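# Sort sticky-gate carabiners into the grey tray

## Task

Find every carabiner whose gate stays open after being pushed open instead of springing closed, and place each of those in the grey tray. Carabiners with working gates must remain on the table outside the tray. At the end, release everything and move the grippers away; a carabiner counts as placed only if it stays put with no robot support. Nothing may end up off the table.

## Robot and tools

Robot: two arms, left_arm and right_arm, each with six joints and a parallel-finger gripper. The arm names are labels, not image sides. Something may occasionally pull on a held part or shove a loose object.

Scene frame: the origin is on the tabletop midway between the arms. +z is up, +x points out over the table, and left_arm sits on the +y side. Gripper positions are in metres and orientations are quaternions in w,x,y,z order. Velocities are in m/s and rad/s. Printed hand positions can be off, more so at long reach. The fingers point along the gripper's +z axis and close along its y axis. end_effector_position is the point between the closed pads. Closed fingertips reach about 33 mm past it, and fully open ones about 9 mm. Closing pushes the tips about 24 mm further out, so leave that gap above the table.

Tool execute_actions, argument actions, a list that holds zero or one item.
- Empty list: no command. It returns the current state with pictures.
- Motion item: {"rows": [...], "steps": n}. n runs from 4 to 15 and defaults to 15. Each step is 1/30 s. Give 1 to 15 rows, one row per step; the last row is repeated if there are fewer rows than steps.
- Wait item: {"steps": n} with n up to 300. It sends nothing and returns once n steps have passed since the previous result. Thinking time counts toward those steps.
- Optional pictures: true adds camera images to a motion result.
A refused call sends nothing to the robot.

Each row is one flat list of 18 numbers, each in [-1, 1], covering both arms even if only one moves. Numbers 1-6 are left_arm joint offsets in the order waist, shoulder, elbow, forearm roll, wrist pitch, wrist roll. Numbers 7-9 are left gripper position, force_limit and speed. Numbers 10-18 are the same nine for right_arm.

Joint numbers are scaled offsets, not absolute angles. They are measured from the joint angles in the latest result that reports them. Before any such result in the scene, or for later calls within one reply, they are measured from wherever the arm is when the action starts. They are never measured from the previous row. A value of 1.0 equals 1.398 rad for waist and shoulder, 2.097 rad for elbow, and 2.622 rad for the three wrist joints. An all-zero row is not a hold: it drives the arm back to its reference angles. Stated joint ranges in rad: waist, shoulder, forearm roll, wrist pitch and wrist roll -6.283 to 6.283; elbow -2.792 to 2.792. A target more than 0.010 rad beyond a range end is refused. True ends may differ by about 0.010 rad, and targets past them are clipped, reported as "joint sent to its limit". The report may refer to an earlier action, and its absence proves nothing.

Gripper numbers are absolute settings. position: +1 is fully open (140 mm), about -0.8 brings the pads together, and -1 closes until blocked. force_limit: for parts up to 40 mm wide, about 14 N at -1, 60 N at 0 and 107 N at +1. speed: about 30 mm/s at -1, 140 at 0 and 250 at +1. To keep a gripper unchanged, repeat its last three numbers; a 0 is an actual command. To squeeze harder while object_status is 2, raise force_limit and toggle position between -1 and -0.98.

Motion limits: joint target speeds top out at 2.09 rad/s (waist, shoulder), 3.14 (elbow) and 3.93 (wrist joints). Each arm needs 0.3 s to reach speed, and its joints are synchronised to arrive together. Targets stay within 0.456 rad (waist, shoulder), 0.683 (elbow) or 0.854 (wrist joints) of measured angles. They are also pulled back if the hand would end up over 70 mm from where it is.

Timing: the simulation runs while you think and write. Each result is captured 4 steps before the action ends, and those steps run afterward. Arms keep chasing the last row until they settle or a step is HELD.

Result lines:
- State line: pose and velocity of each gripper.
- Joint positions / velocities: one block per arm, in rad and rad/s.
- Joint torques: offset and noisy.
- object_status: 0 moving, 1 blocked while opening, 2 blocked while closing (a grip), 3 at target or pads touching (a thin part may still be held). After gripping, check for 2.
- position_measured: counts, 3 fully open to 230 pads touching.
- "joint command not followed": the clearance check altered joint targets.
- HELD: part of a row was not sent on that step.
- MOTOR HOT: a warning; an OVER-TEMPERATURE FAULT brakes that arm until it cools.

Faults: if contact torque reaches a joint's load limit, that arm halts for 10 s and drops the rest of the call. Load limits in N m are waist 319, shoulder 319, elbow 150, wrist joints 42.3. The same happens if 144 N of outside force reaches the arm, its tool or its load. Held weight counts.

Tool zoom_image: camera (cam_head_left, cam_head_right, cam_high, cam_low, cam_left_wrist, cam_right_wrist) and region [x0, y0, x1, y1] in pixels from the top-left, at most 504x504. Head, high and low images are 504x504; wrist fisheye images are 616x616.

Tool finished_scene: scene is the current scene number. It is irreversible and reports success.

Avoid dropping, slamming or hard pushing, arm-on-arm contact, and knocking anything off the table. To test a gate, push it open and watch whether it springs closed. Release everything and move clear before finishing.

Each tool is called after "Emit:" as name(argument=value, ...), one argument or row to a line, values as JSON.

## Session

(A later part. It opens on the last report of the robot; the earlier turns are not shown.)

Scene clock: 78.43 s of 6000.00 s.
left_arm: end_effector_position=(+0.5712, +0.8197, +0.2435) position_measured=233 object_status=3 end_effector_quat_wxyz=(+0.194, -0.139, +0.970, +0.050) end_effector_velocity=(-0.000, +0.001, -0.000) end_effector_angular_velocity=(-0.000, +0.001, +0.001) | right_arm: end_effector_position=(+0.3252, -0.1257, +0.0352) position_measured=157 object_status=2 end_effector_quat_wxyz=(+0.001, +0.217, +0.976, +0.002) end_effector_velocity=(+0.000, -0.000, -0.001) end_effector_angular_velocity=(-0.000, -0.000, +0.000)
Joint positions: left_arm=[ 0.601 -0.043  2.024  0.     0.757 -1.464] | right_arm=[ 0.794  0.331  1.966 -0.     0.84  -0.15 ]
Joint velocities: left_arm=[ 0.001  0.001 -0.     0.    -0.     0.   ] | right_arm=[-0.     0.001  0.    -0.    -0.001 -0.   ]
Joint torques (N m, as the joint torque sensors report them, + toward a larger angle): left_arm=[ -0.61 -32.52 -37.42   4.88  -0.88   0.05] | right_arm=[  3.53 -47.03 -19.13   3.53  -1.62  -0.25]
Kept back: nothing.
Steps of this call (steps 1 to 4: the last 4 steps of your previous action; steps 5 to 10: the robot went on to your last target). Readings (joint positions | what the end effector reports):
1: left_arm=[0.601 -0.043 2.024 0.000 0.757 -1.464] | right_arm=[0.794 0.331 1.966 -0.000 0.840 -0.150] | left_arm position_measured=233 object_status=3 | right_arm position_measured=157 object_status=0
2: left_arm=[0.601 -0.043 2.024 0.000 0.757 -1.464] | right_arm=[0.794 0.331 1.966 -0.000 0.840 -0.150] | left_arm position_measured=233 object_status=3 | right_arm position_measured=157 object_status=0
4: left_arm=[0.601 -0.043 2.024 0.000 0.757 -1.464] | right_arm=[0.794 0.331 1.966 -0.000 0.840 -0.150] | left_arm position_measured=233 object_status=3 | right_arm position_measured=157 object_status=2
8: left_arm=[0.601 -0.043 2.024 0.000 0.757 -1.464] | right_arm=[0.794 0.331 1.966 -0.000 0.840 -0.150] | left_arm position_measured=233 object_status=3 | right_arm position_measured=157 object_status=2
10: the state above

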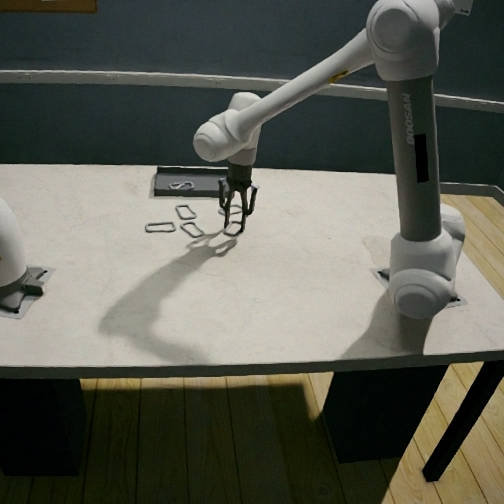

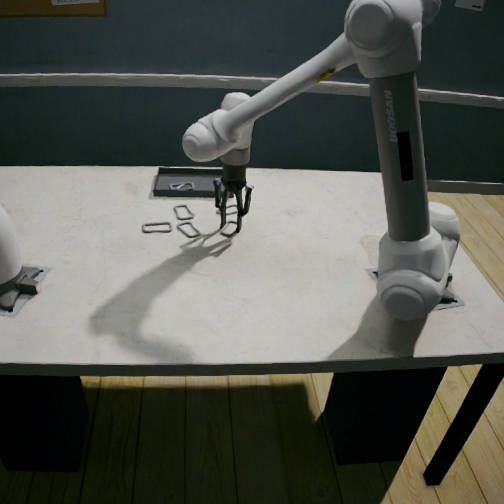

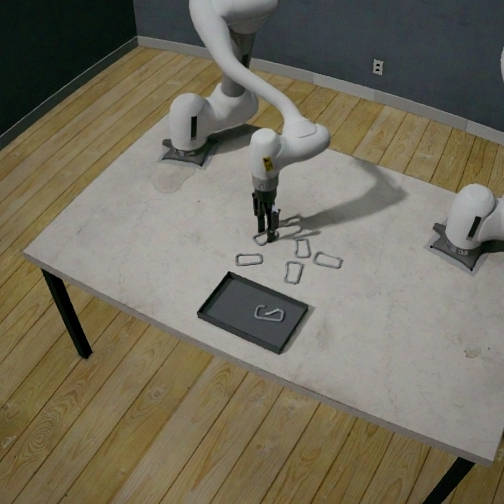

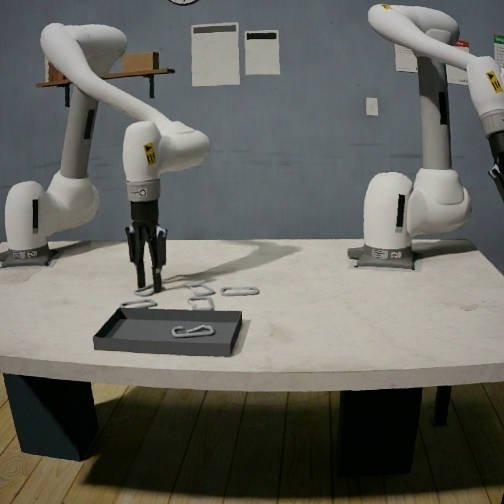

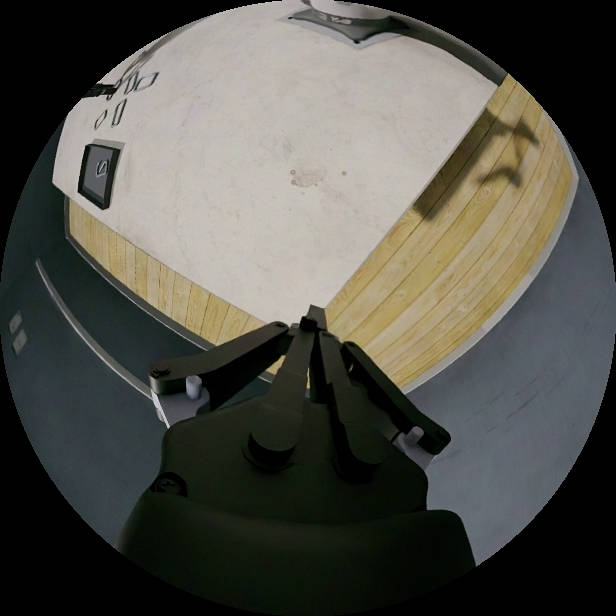

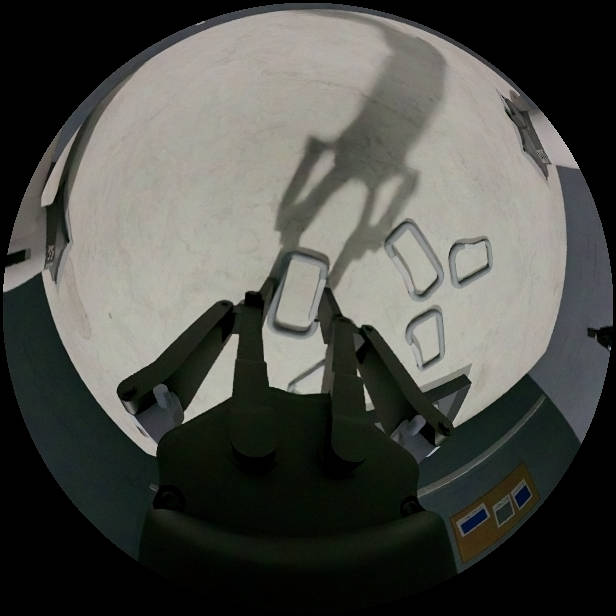

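Emit:
execute_actions(
  actions=[
    {"rows":[[0,0,0,0,0,0,-1,0,0,0,-0.0035,-0.0015,0,0.003,0,-0.25,-0.7,-0.3],[0,0,0,0,0,0,-1,0,0,0,-0.0035,-0.0015,0,0.003,0,-0.25,-0.7,-0.3],[0,0,0,0,0,0,-1,0,0,0,-0.0035,-0.0015,0,0.003,0,-0.25,-0.7,-0.3],[0,0,0,0,0,0,-1,0,0,0,-0.0035,-0.0015,0,0.003,0,-0.25,-0.7,-0.3],[0,0,0,0,0,0,-1,0,0,0,-0.0035,-0.0015,0,0.003,0,-0.25,-0.7,-0.3],[0,0,0,0,0,0,-1,0,0,0,-0.0035,-0.0015,0,0.003,0,-0.38,-0.4,-0.5]],"steps":15},
  ],
)

Emit:
execute_actions(
  actions=[
    {"steps":8},
  ],
  pictures=true,
)

Emit:
zoom_image(
  camera="cam_right_wrist",
  region=[200,200,400,400],
)

Scene clock: 79.17 s of 6000.00 s.
left_arm: end_effector_position=(+0.5712, +0.8197, +0.2435) position_measured=233 object_status=3 end_effector_quat_wxyz=(+0.194, -0.139, +0.970, +0.050) end_effector_velocity=(-0.000, +0.000, -0.000) end_effector_angular_velocity=(-0.000, +0.001, +0.000) | right_arm: end_effector_position=(+0.3253, -0.1255, +0.0394) position_measured=172 object_status=0 end_effector_quat_wxyz=(+0.001, +0.217, +0.976, +0.002) end_effector_velocity=(-0.000, +0.000, +0.002) end_effector_angular_velocity=(+0.001, -0.001, +0.001)
Joint positions: left_arm=[ 0.601 -0.043  2.024  0.     0.757 -1.464] | right_arm=[ 0.794  0.326  1.963 -0.     0.848 -0.15 ]
Joint velocities: left_arm=[ 0.001  0.001 -0.     0.     0.     0.   ] | right_arm=[ 0.    -0.002 -0.    -0.     0.002 -0.   ]
Joint torques (N m, as the joint torque sensors report them, + toward a larger angle): left_arm=[ -0.69 -33.13 -37.55   4.9   -0.81   0.02] | right_arm=[  4.35 -66.07 -29.69   3.37  -0.17  -0.03]
Steps of this call (steps 1 to 11: the robot went on to your last target; steps 12 to 22: the first 11 steps of this action). Readings (joint positions | what the end effector reports):
12: left_arm=[0.601 -0.043 2.024 0.000 0.757 -1.464] | right_arm=[0.794 0.331 1.966 -0.000 0.840 -0.150] | left_arm position_measured=233 object_status=3 | right_arm position_measured=157 object_status=2
13: left_arm=[0.601 -0.043 2.024 0.000 0.757 -1.464] | right_arm=[0.794 0.330 1.965 -0.000 0.842 -0.150] | left_arm position_measured=233 object_status=3 | right_arm position_measured=157 object_status=2
15: left_arm=[0.601 -0.043 2.024 0.000 0.757 -1.464] | right_arm=[0.794 0.328 1.964 -0.000 0.845 -0.150] | left_arm position_measured=233 object_status=3 | right_arm position_measured=160 object_status=0
19: left_arm=[0.601 -0.043 2.024 0.000 0.757 -1.464] | right_arm=[0.794 0.326 1.963 -0.000 0.847 -0.150] | left_arm position_measured=233 object_status=3 | right_arm position_measured=166 object_status=0
22: the state above

Scene clock: 79.43 s of 6000.00 s.
left_arm: end_effector_position=(+0.5712, +0.8197, +0.2435) position_measured=233 object_status=3 end_effector_quat_wxyz=(+0.194, -0.139, +0.970, +0.050) end_effector_velocity=(+0.000, -0.001, +0.000) end_effector_angular_velocity=(-0.001, -0.001, -0.000) | right_arm: end_effector_position=(+0.3253, -0.1255, +0.0395) position_measured=172 object_status=2 end_effector_quat_wxyz=(+0.001, +0.217, +0.976, +0.002) end_effector_velocity=(+0.000, -0.000, +0.000) end_effector_angular_velocity=(+0.000, +0.000, -0.001)
Joint positions: left_arm=[ 0.601 -0.043  2.024  0.     0.757 -1.464] | right_arm=[ 0.794  0.326  1.963 -0.     0.848 -0.15 ]
Joint velocities: left_arm=[-0.001 -0.001 -0.    -0.001 -0.    -0.   ] | right_arm=[-0.001 -0.001  0.001  0.    -0.     0.   ]
Joint torques (N m, as the joint torque sensors report them, + toward a larger angle): left_arm=[  0.22 -33.05 -37.24   4.83  -0.92   0.07] | right_arm=[  3.6  -65.07 -30.44   3.26  -0.09  -0.41]
Kept back: nothing.
Steps of this call (steps 1 to 4: the last 4 steps of your previous action; steps 5 to 8: the robot went on to your last target). Readings (joint positions | what the end effector reports):
1: left_arm=[0.601 -0.043 2.024 0.000 0.757 -1.464] | right_arm=[0.794 0.326 1.963 -0.000 0.848 -0.150] | left_arm position_measured=233 object_status=3 | right_arm position_measured=172 object_status=0
2: left_arm=[0.601 -0.043 2.024 0.000 0.757 -1.464] | right_arm=[0.794 0.326 1.963 -0.000 0.848 -0.150] | left_arm position_measured=233 object_status=3 | right_arm position_measured=172 object_status=0
4: left_arm=[0.601 -0.043 2.024 0.000 0.757 -1.464] | right_arm=[0.794 0.326 1.963 -0.000 0.848 -0.150] | left_arm position_measured=233 object_status=3 | right_arm position_measured=172 object_status=2
8: the state above

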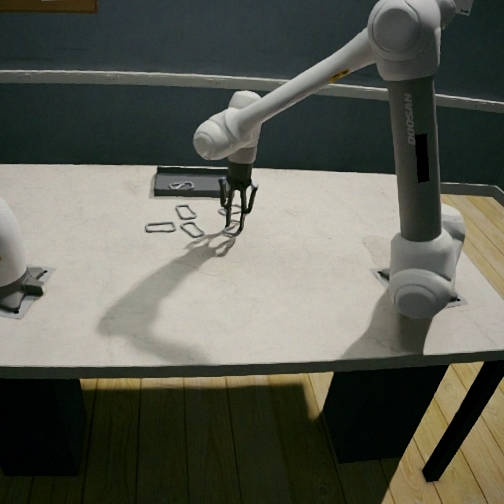

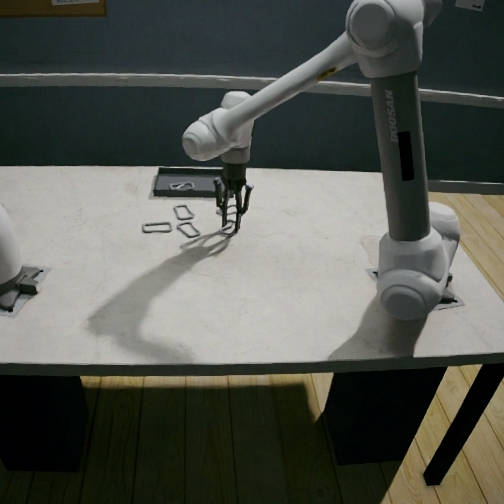

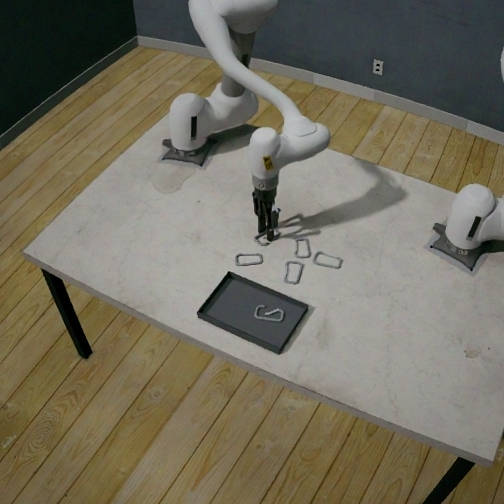

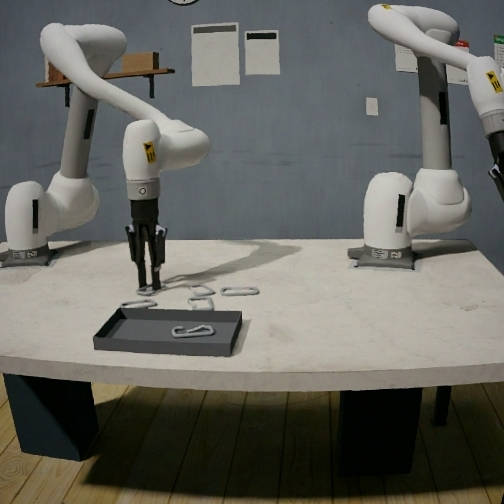

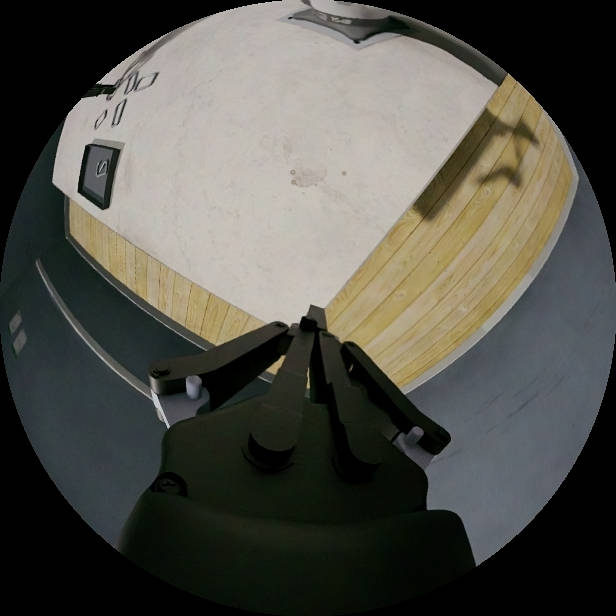

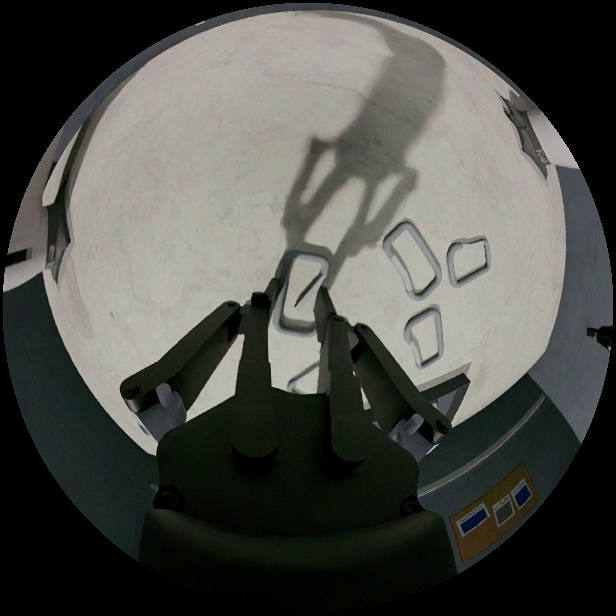

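Region (200, 200, 400, 400) of cam_right_wrist's 616x616 image, scaled by 2.520, with more detail than that image has.

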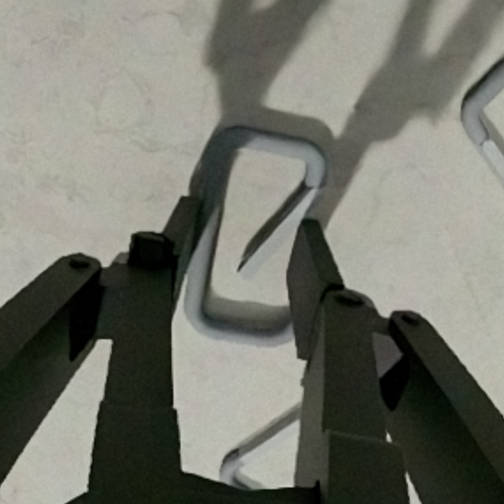

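Emit:
execute_actions(
  actions=[
    {"rows":[[0,0,0,0,0,0,-1,0,0,0,0,0,0,0,0,0.1,-0.5,-0.2]],"steps":15},
  ],
)

Emit:
execute_actions(
  actions=[
    {"steps":8},
  ],
  pictures=true,
)

Emit:
zoom_image(
  camera="cam_right_wrist",
  region=[200,200,400,400],
)

Scene clock: 80.07 s of 6000.00 s.
left_arm: end_effector_position=(+0.5712, +0.8197, +0.2435) position_measured=233 object_status=3 end_effector_quat_wxyz=(+0.194, -0.139, +0.970, +0.050) end_effector_velocity=(-0.000, +0.000, +0.000) end_effector_angular_velocity=(-0.000, -0.001, +0.001) | right_arm: end_effector_position=(+0.3253, -0.1255, +0.0395) position_measured=117 object_status=0 end_effector_quat_wxyz=(+0.001, +0.217, +0.976, +0.002) end_effector_velocity=(+0.001, +0.000, +0.000) end_effector_angular_velocity=(+0.000, -0.001, +0.000)
Joint positions: left_arm=[ 0.601 -0.043  2.024  0.     0.757 -1.464] | right_arm=[ 0.794  0.326  1.963 -0.     0.848 -0.15 ]
Joint velocities: left_arm=[ 0.    -0.    -0.    -0.    -0.    -0.001] | right_arm=[-0.     0.    -0.001 -0.001 -0.    -0.   ]
Joint torques (N m, as the joint torque sensors report them, + toward a larger angle): left_arm=[ -0.05 -32.46 -37.33   4.86  -0.83   0.02] | right_arm=[  1.21 -65.67 -29.86   3.34  -0.21  -0.31]
Steps of this call (steps 1 to 8: the robot went on to your last target; steps 9 to 19: the first 11 steps of this action). Readings (joint positions | what the end effector reports):
9: left_arm=[0.601 -0.043 2.024 0.000 0.757 -1.464] | right_arm=[0.794 0.326 1.963 -0.000 0.848 -0.150] | left_arm position_measured=233 object_status=3 | right_arm position_measured=172 object_status=0
10: left_arm=[0.601 -0.043 2.024 0.000 0.757 -1.464] | right_arm=[0.794 0.326 1.963 -0.000 0.848 -0.150] | left_arm position_measured=233 object_status=3 | right_arm position_measured=172 object_status=0
12: left_arm=[0.601 -0.043 2.024 0.000 0.757 -1.464] | right_arm=[0.794 0.326 1.963 -0.000 0.848 -0.150] | left_arm position_measured=233 object_status=3 | right_arm position_measured=157 object_status=0
16: left_arm=[0.601 -0.043 2.024 0.000 0.757 -1.464] | right_arm=[0.794 0.326 1.963 -0.000 0.848 -0.150] | left_arm position_measured=233 object_status=3 | right_arm position_measured=131 object_status=0
19: the state above

Scene clock: 80.33 s of 6000.00 s.
left_arm: end_effector_position=(+0.5712, +0.8197, +0.2435) position_measured=233 object_status=3 end_effector_quat_wxyz=(+0.194, -0.139, +0.970, +0.050) end_effector_velocity=(+0.000, -0.001, -0.001) end_effector_angular_velocity=(-0.001, +0.001, -0.001) | right_arm: end_effector_position=(+0.3253, -0.1255, +0.0395) position_measured=117 object_status=3 end_effector_quat_wxyz=(+0.001, +0.217, +0.976, +0.002) end_effector_velocity=(+0.000, -0.000, -0.001) end_effector_angular_velocity=(-0.002, +0.001, -0.000)
Joint positions: left_arm=[ 0.601 -0.043  2.024  0.     0.757 -1.464] | right_arm=[ 0.794  0.326  1.963 -0.     0.848 -0.15 ]
Joint velocities: left_arm=[-0.001  0.001 -0.    -0.001 -0.    -0.   ] | right_arm=[-0.     0.002 -0.    -0.001  0.     0.   ]
Joint torques (N m, as the joint torque sensors report them, + toward a larger angle): left_arm=[ -0.09 -32.93 -37.41   4.92  -0.86   0.  ] | right_arm=[  1.4  -65.96 -30.12   3.66  -0.36  -0.41]
Kept back: nothing.
Steps of this call (steps 1 to 4: the last 4 steps of your previous action; steps 5 to 8: the robot went on to your last target). Readings (joint positions | what the end effector reports):
1: left_arm=[0.601 -0.043 2.024 0.000 0.757 -1.464] | right_arm=[0.794 0.326 1.963 -0.000 0.848 -0.150] | left_arm position_measured=233 object_status=3 | right_arm position_measured=117 object_status=0
2: left_arm=[0.601 -0.043 2.024 0.000 0.757 -1.464] | right_arm=[0.794 0.326 1.963 -0.000 0.848 -0.150] | left_arm position_measured=233 object_status=3 | right_arm position_measured=117 object_status=0
4: left_arm=[0.601 -0.043 2.024 0.000 0.757 -1.464] | right_arm=[0.794 0.326 1.963 -0.000 0.848 -0.150] | left_arm position_measured=233 object_status=3 | right_arm position_measured=117 object_status=0
8: the state above

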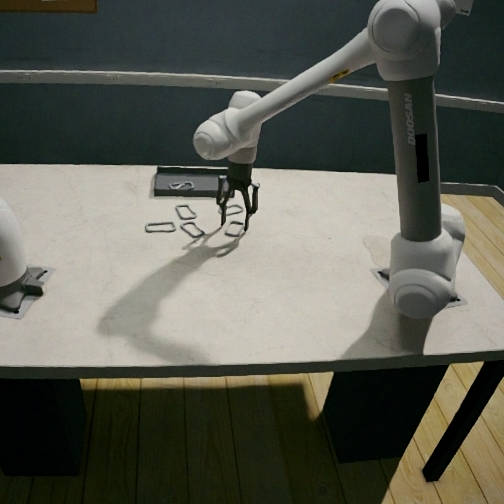

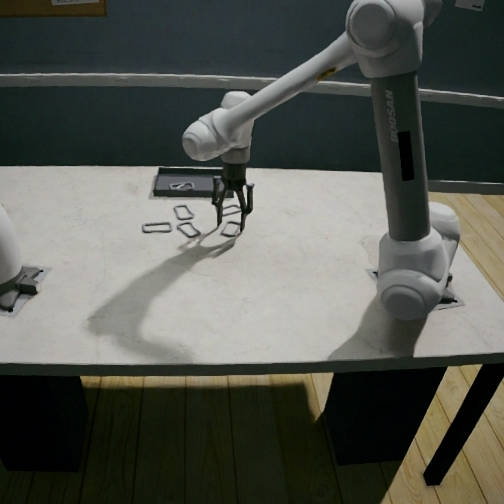

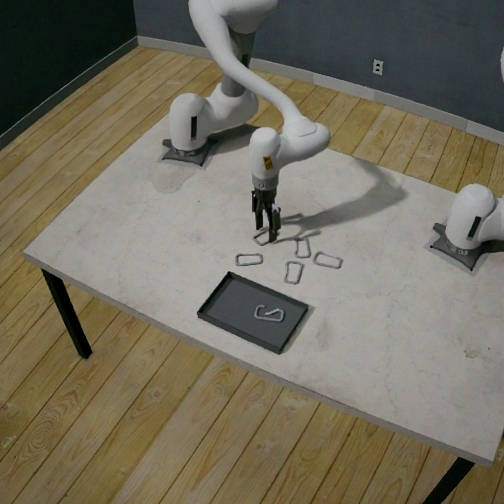

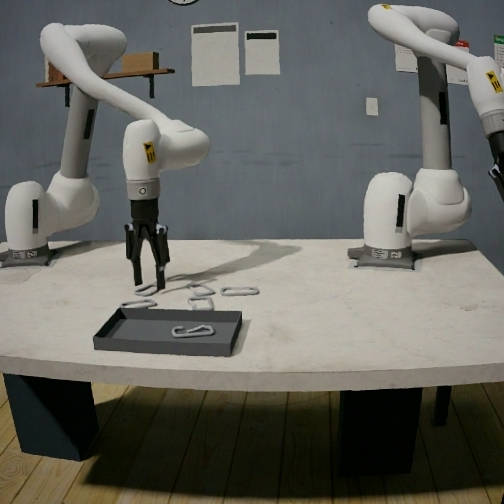

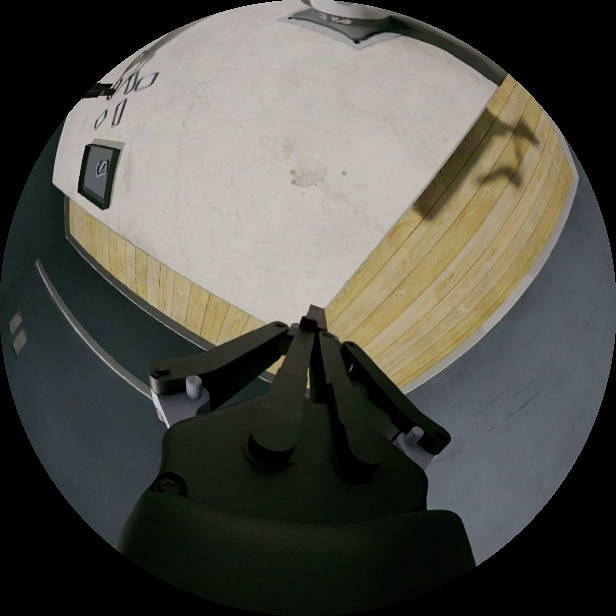

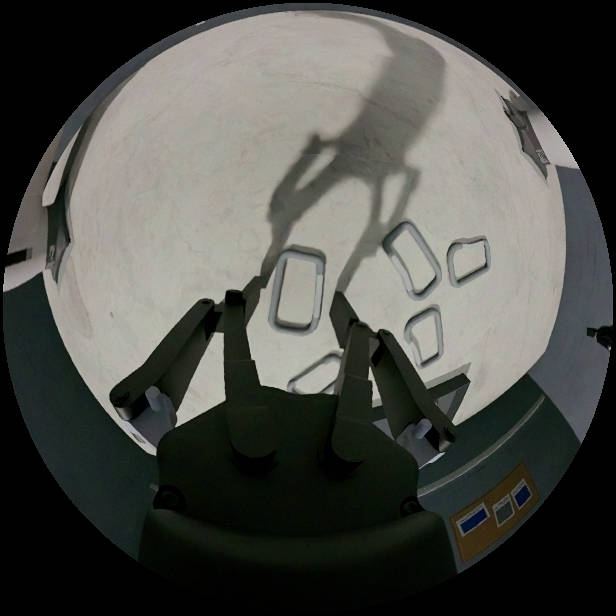

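Region (200, 200, 400, 400) of cam_right_wrist's 616x616 image, scaled by 2.520, with more detail than that image has.

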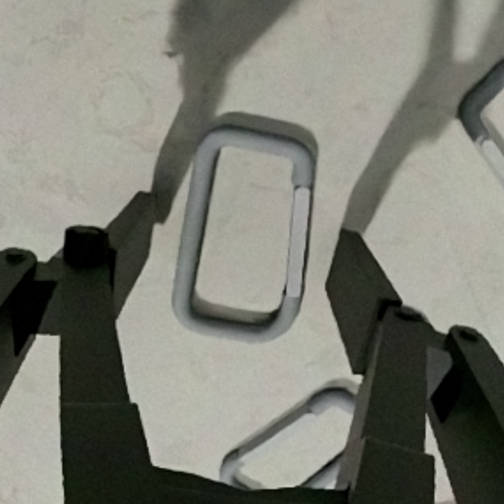

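Emit:
execute_actions(
  actions=[
    {"rows":[[0,0,0,0,0,0,-1,0,0,0,-0.03,-0.013,0,0.027,0,0.1,-0.5,-0.2],[0,0,0,0,0,0,-1,0,0,0,-0.03,-0.013,0,0.027,0,0.1,-0.5,-0.2],[0,0,0,0,0,0,-1,0,0,0,-0.03,-0.013,0,0.027,0,0.1,-0.5,-0.2],[0,0,0,0,0,0,-1,0,0,0,-0.03,-0.013,0,0.027,0,0.1,-0.5,-0.2],[0,0,0,0,0,0,-1,0,0,0,-0.03,-0.013,0,0.027,0,0.1,-0.5,-0.2],[0,0,0,0,0,0,-1,0,0,0,-0.03,-0.013,0,0.027,0,0.1,-0.5,-0.2],[0,0,0,0,0,0,-1,0,0,-0.083,0.024,-0.068,0,0.043,0.275,0.1,-0.5,-0.2]],"steps":15},
  ],
)

Emit:
execute_actions(
  actions=[
    {"steps":15},
  ],
  pictures=true,
)

Emit:
zoom_image(
  camera="cam_right_wrist",
  region=[200,180,400,380],
)

Scene clock: 81.17 s of 6000.00 s.
left_arm: end_effector_position=(+0.5712, +0.8197, +0.2435) position_measured=233 object_status=3 end_effector_quat_wxyz=(+0.194, -0.139, +0.970, +0.050) end_effector_velocity=(+0.000, -0.000, -0.001) end_effector_angular_velocity=(-0.001, +0.001, +0.001) | right_arm: end_effector_position=(+0.3400, -0.1237, +0.0785) position_measured=117 object_status=3 end_effector_quat_wxyz=(+0.000, +0.280, +0.960, +0.001) end_effector_velocity=(+0.226, +0.027, +0.027) end_effector_angular_velocity=(-0.001, +0.007, -1.936)
Joint positions: left_arm=[ 0.601 -0.043  2.024  0.     0.757 -1.464] | right_arm=[ 0.776  0.297  1.915 -0.     0.927 -0.038]
Joint velocities: left_arm=[ 0.     0.001 -0.    -0.001 -0.    -0.   ] | right_arm=[-0.27   0.169 -0.298  0.001  0.134  1.665]
Joint torques (N m, as the joint torque sensors report them, + toward a larger angle): left_arm=[ -0.74 -32.07 -37.41   4.91  -0.78   0.06] | right_arm=[ -8.5  -55.95 -35.16   3.54  -0.4    0.03]
Steps of this call (steps 1 to 14: the robot went on to your last target; steps 15 to 25: the first 11 steps of this action). Readings (joint positions | what the end effector reports):
15: left_arm=[0.601 -0.043 2.024 0.000 0.757 -1.464] | right_arm=[0.794 0.326 1.963 -0.000 0.848 -0.150] | left_arm position_measured=233 object_status=3 | right_arm position_measured=117 object_status=3
16: left_arm=[0.601 -0.043 2.024 0.000 0.757 -1.464] | right_arm=[0.794 0.323 1.961 -0.000 0.854 -0.150] | left_arm position_measured=233 object_status=3 | right_arm position_measured=117 object_status=3
18: left_arm=[0.601 -0.043 2.024 0.000 0.757 -1.464] | right_arm=[0.794 0.302 1.947 -0.000 0.889 -0.150] | left_arm position_measured=233 object_status=3 | right_arm position_measured=117 object_status=3
22: left_arm=[0.601 -0.043 2.024 0.000 0.757 -1.464] | right_arm=[0.793 0.287 1.935 -0.000 0.916 -0.143] | left_arm position_measured=233 object_status=3 | right_arm position_measured=117 object_status=3
25: the state above

Scene clock: 81.67 s of 6000.00 s.
left_arm: end_effector_position=(+0.5712, +0.8197, +0.2435) position_measured=233 object_status=3 end_effector_quat_wxyz=(+0.194, -0.139, +0.970, +0.050) end_effector_velocity=(+0.000, +0.000, -0.001) end_effector_angular_velocity=(-0.000, +0.002, -0.001) | right_arm: end_effector_position=(+0.4213, -0.1231, +0.0805) position_measured=117 object_status=3 end_effector_quat_wxyz=(+0.000, +0.595, +0.804, +0.001) end_effector_velocity=(+0.001, +0.000, +0.000) end_effector_angular_velocity=(+0.000, -0.000, -0.010)
Joint positions: left_arm=[ 0.601 -0.043  2.024  0.     0.757 -1.464] | right_arm=[ 0.678  0.359  1.82  -0.     0.96   0.57 ]
Joint velocities: left_arm=[0.    0.002 0.    0.    0.    0.001] | right_arm=[-0.001  0.    -0.001 -0.     0.     0.009]
Joint torques (N m, as the joint torque sensors report them, + toward a larger angle): left_arm=[ -0.23 -32.84 -37.64   4.79  -0.82   0.04] | right_arm=[  4.34 -71.77 -32.07   3.41  -0.2   -0.33]
Kept back: nothing.
Steps of this call (steps 1 to 4: the last 4 steps of your previous action; steps 5 to 15: the robot went on to your last target). Readings (joint positions | what the end effector reports):
1: left_arm=[0.601 -0.043 2.024 0.000 0.757 -1.464] | right_arm=[0.766 0.303 1.904 -0.000 0.932 0.026] | left_arm position_measured=233 object_status=3 | right_arm position_measured=117 object_status=3
2: left_arm=[0.601 -0.043 2.024 0.000 0.757 -1.464] | right_arm=[0.753 0.311 1.891 -0.000 0.936 0.105] | left_arm position_measured=233 object_status=3 | right_arm position_measured=117 object_status=3
4: left_arm=[0.601 -0.043 2.024 0.000 0.757 -1.464] | right_arm=[0.726 0.329 1.866 -0.000 0.944 0.273] | left_arm position_measured=233 object_status=3 | right_arm position_measured=117 object_status=3
8: left_arm=[0.601 -0.043 2.024 0.000 0.757 -1.464] | right_arm=[0.687 0.353 1.830 -0.000 0.957 0.510] | left_arm position_measured=233 object_status=3 | right_arm position_measured=117 object_status=3
15: the state above

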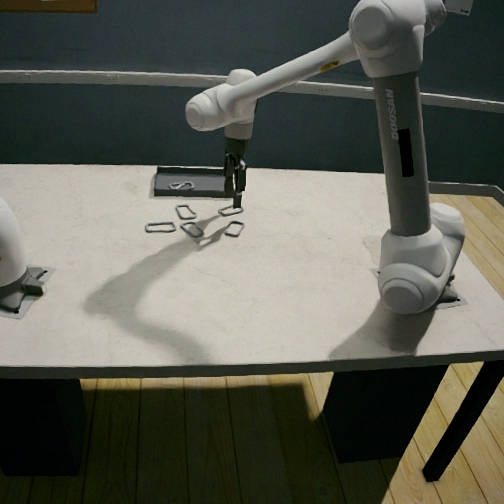

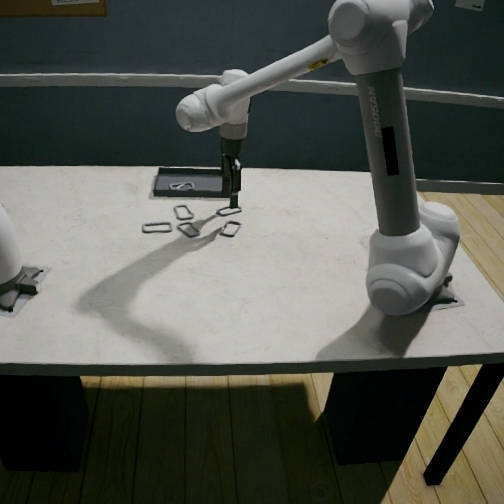

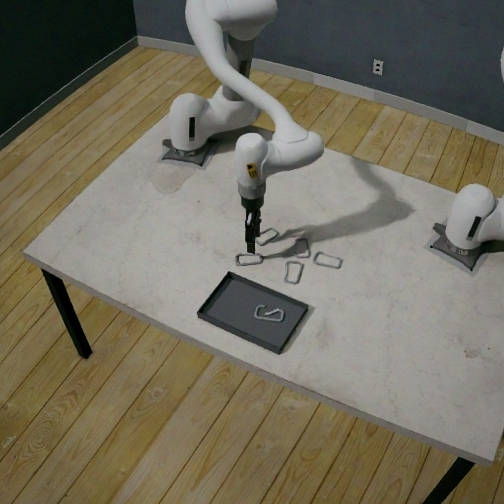

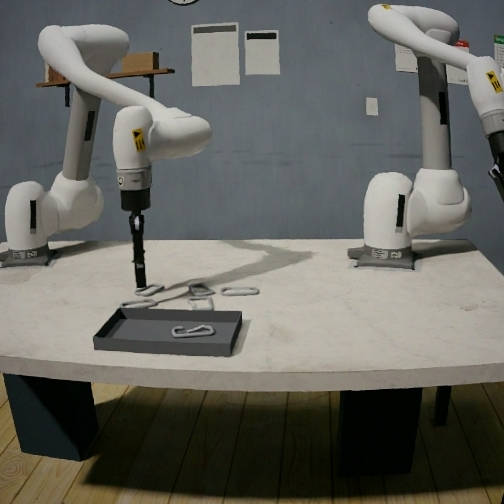

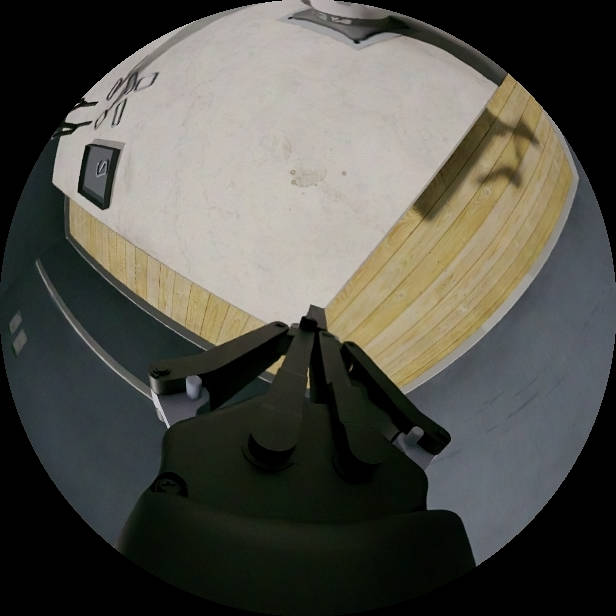

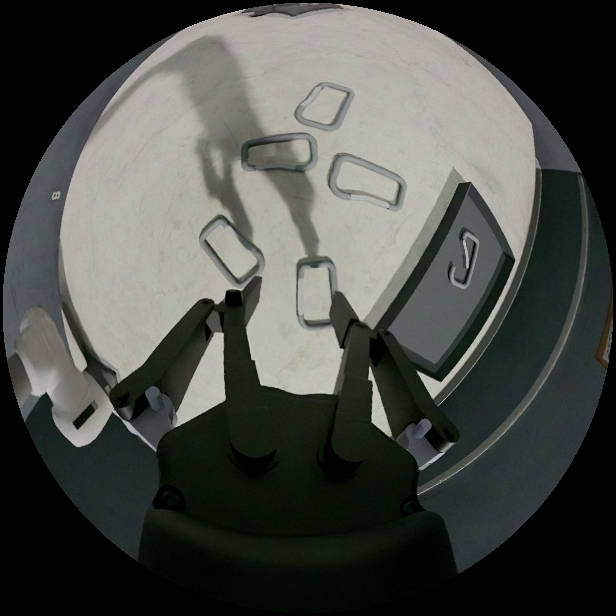

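Region (200, 180, 400, 380) of cam_right_wrist's 616x616 image, scaled by 2.520, with more detail than that image has.

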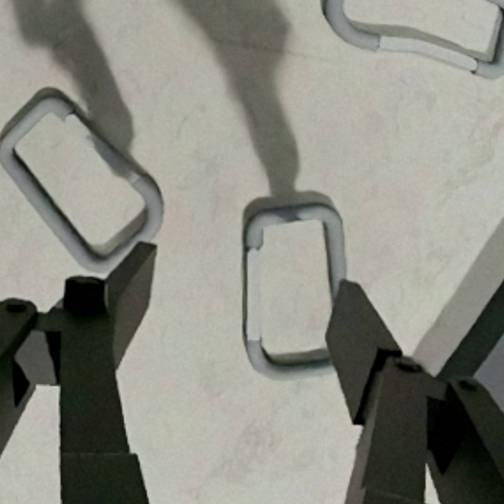

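Emit:
execute_actions(
  actions=[
    {"rows":[[0,0,0,0,0,0,-1,0,0,-0.021,0.031,0.001,0,-0.017,-0.077,0.1,-0.5,-0.2]],"steps":15},
  ],
)

Emit:
execute_actions(
  actions=[
    {"steps":6},
  ],
  pictures=true,
)

Emit:
zoom_image(
  camera="cam_right_wrist",
  region=[200,200,400,400],
)

Scene clock: 82.33 s of 6000.00 s.
left_arm: end_effector_position=(+0.5712, +0.8197, +0.2435) position_measured=233 object_status=3 end_effector_quat_wxyz=(+0.194, -0.139, +0.970, +0.050) end_effector_velocity=(-0.000, -0.000, +0.001) end_effector_angular_velocity=(+0.000, -0.001, +0.001) | right_arm: end_effector_position=(+0.4432, -0.1282, +0.0505) position_measured=117 object_status=3 end_effector_quat_wxyz=(+0.000, +0.524, +0.852, +0.000) end_effector_velocity=(+0.003, +0.000, -0.004) end_effector_angular_velocity=(+0.001, -0.002, +0.032)
Joint positions: left_arm=[ 0.601 -0.043  2.024  0.     0.757 -1.464] | right_arm=[ 0.649  0.402  1.822 -0.     0.916  0.371]
Joint velocities: left_arm=[-0.    -0.001 -0.    -0.     0.    -0.001] | right_arm=[-0.003  0.006 -0.    -0.001 -0.008 -0.035]
Joint torques (N m, as the joint torque sensors report them, + toward a larger angle): left_arm=[  0.33 -32.28 -37.4    4.91  -0.88  -0.02] | right_arm=[  3.2  -73.63 -31.49   3.72  -0.03  -0.31]
Steps of this call (steps 1 to 9: the robot went on to your last target; steps 10 to 20: the first 11 steps of this action). Readings (joint positions | what the end effector reports):
10: left_arm=[0.601 -0.043 2.024 0.000 0.757 -1.464] | right_arm=[0.678 0.360 1.820 -0.000 0.961 0.571] | left_arm position_measured=233 object_status=3 | right_arm position_measured=117 object_status=3
11: left_arm=[0.601 -0.043 2.024 0.000 0.757 -1.464] | right_arm=[0.677 0.361 1.820 -0.000 0.959 0.564] | left_arm position_measured=233 object_status=3 | right_arm position_measured=117 object_status=3
13: left_arm=[0.601 -0.043 2.024 0.000 0.757 -1.464] | right_arm=[0.669 0.373 1.821 -0.000 0.946 0.508] | left_arm position_measured=233 object_status=3 | right_arm position_measured=117 object_status=3
17: left_arm=[0.601 -0.043 2.024 0.000 0.757 -1.464] | right_arm=[0.651 0.400 1.822 -0.000 0.919 0.383] | left_arm position_measured=233 object_status=3 | right_arm position_measured=117 object_status=3
20: the state above

Scene clock: 82.53 s of 6000.00 s.
left_arm: end_effector_position=(+0.5712, +0.8197, +0.2435) position_measured=233 object_status=3 end_effector_quat_wxyz=(+0.194, -0.139, +0.970, +0.050) end_effector_velocity=(+0.000, -0.000, -0.000) end_effector_angular_velocity=(-0.001, -0.000, +0.002) | right_arm: end_effector_position=(+0.4433, -0.1282, +0.0501) position_measured=117 object_status=3 end_effector_quat_wxyz=(+0.000, +0.523, +0.852, +0.000) end_effector_velocity=(-0.000, -0.001, -0.001) end_effector_angular_velocity=(-0.001, +0.001, +0.001)
Joint positions: left_arm=[ 0.601 -0.043  2.024  0.     0.757 -1.464] | right_arm=[ 0.649  0.403  1.822 -0.     0.916  0.368]
Joint velocities: left_arm=[-0.     0.     0.     0.    -0.    -0.003] | right_arm=[-0.     0.001  0.001 -0.    -0.    -0.001]
Joint torques (N m, as the joint torque sensors report them, + toward a larger angle): left_arm=[  0.31 -32.58 -37.48   4.83  -0.86   0.11] | right_arm=[  3.13 -73.19 -31.01   3.65  -0.06  -0.25]
Kept back: nothing.
Steps of this call (steps 1 to 4: the last 4 steps of your previous action; steps 5 to 6: the robot went on to your last target). Readings (joint positions | what the end effector reports):
1: left_arm=[0.601 -0.043 2.024 0.000 0.757 -1.464] | right_arm=[0.649 0.402 1.822 -0.000 0.916 0.370] | left_arm position_measured=233 object_status=3 | right_arm position_measured=117 object_status=3
2: left_arm=[0.601 -0.043 2.024 0.000 0.757 -1.464] | right_arm=[0.649 0.403 1.822 -0.000 0.916 0.369] | left_arm position_measured=233 object_status=3 | right_arm position_measured=117 object_status=3
4: left_arm=[0.601 -0.043 2.024 0.000 0.757 -1.464] | right_arm=[0.649 0.403 1.822 -0.000 0.916 0.369] | left_arm position_measured=233 object_status=3 | right_arm position_measured=117 object_status=3
6: the state above

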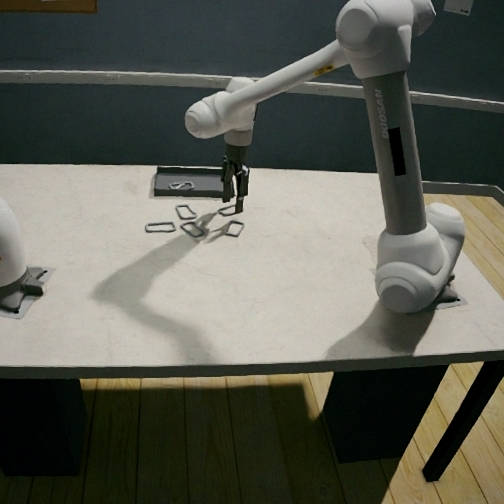

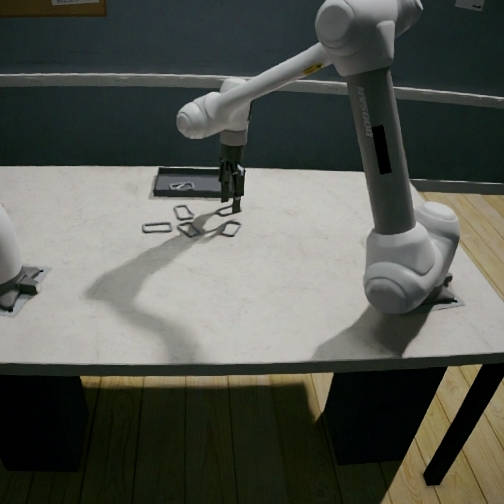

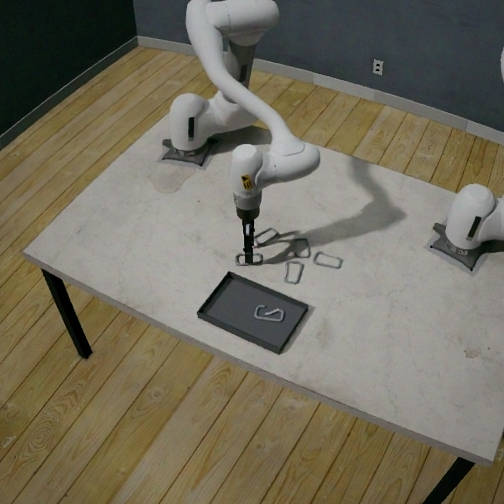

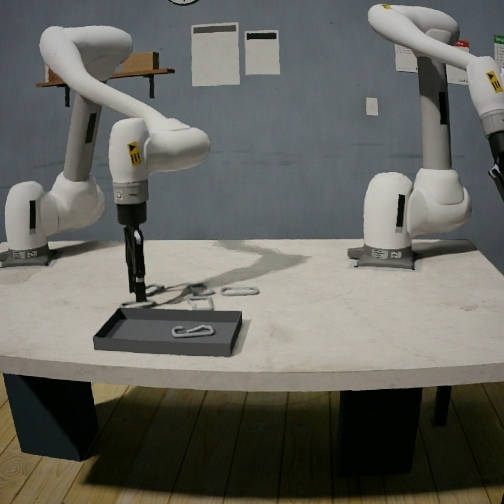

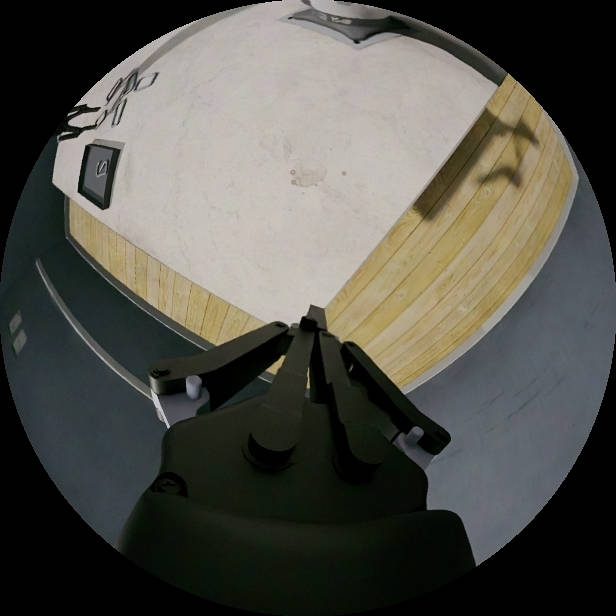

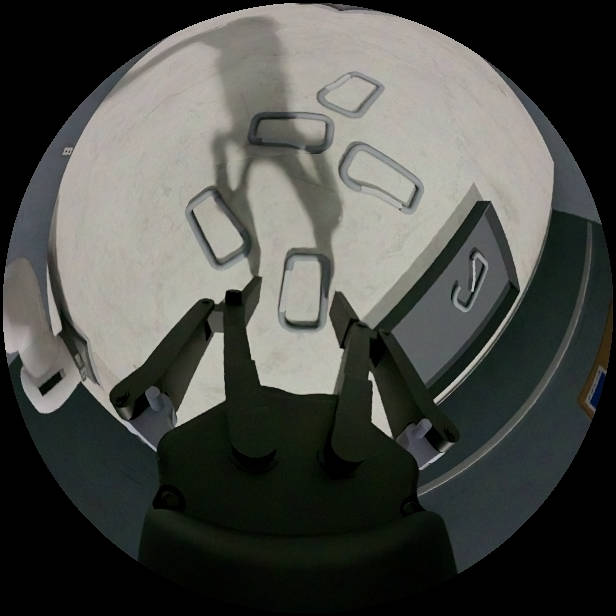

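Region (200, 200, 400, 400) of cam_right_wrist's 616x616 image, scaled by 2.520, with more detail than that image has.

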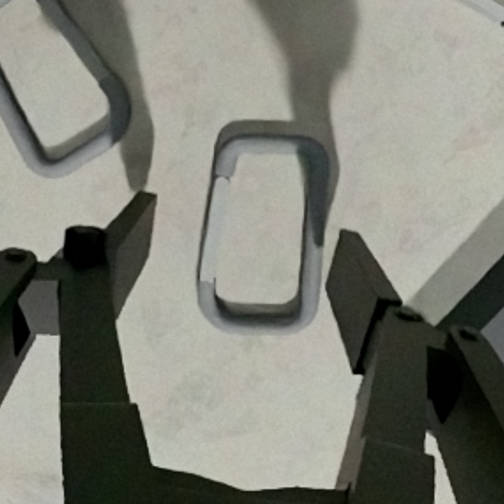

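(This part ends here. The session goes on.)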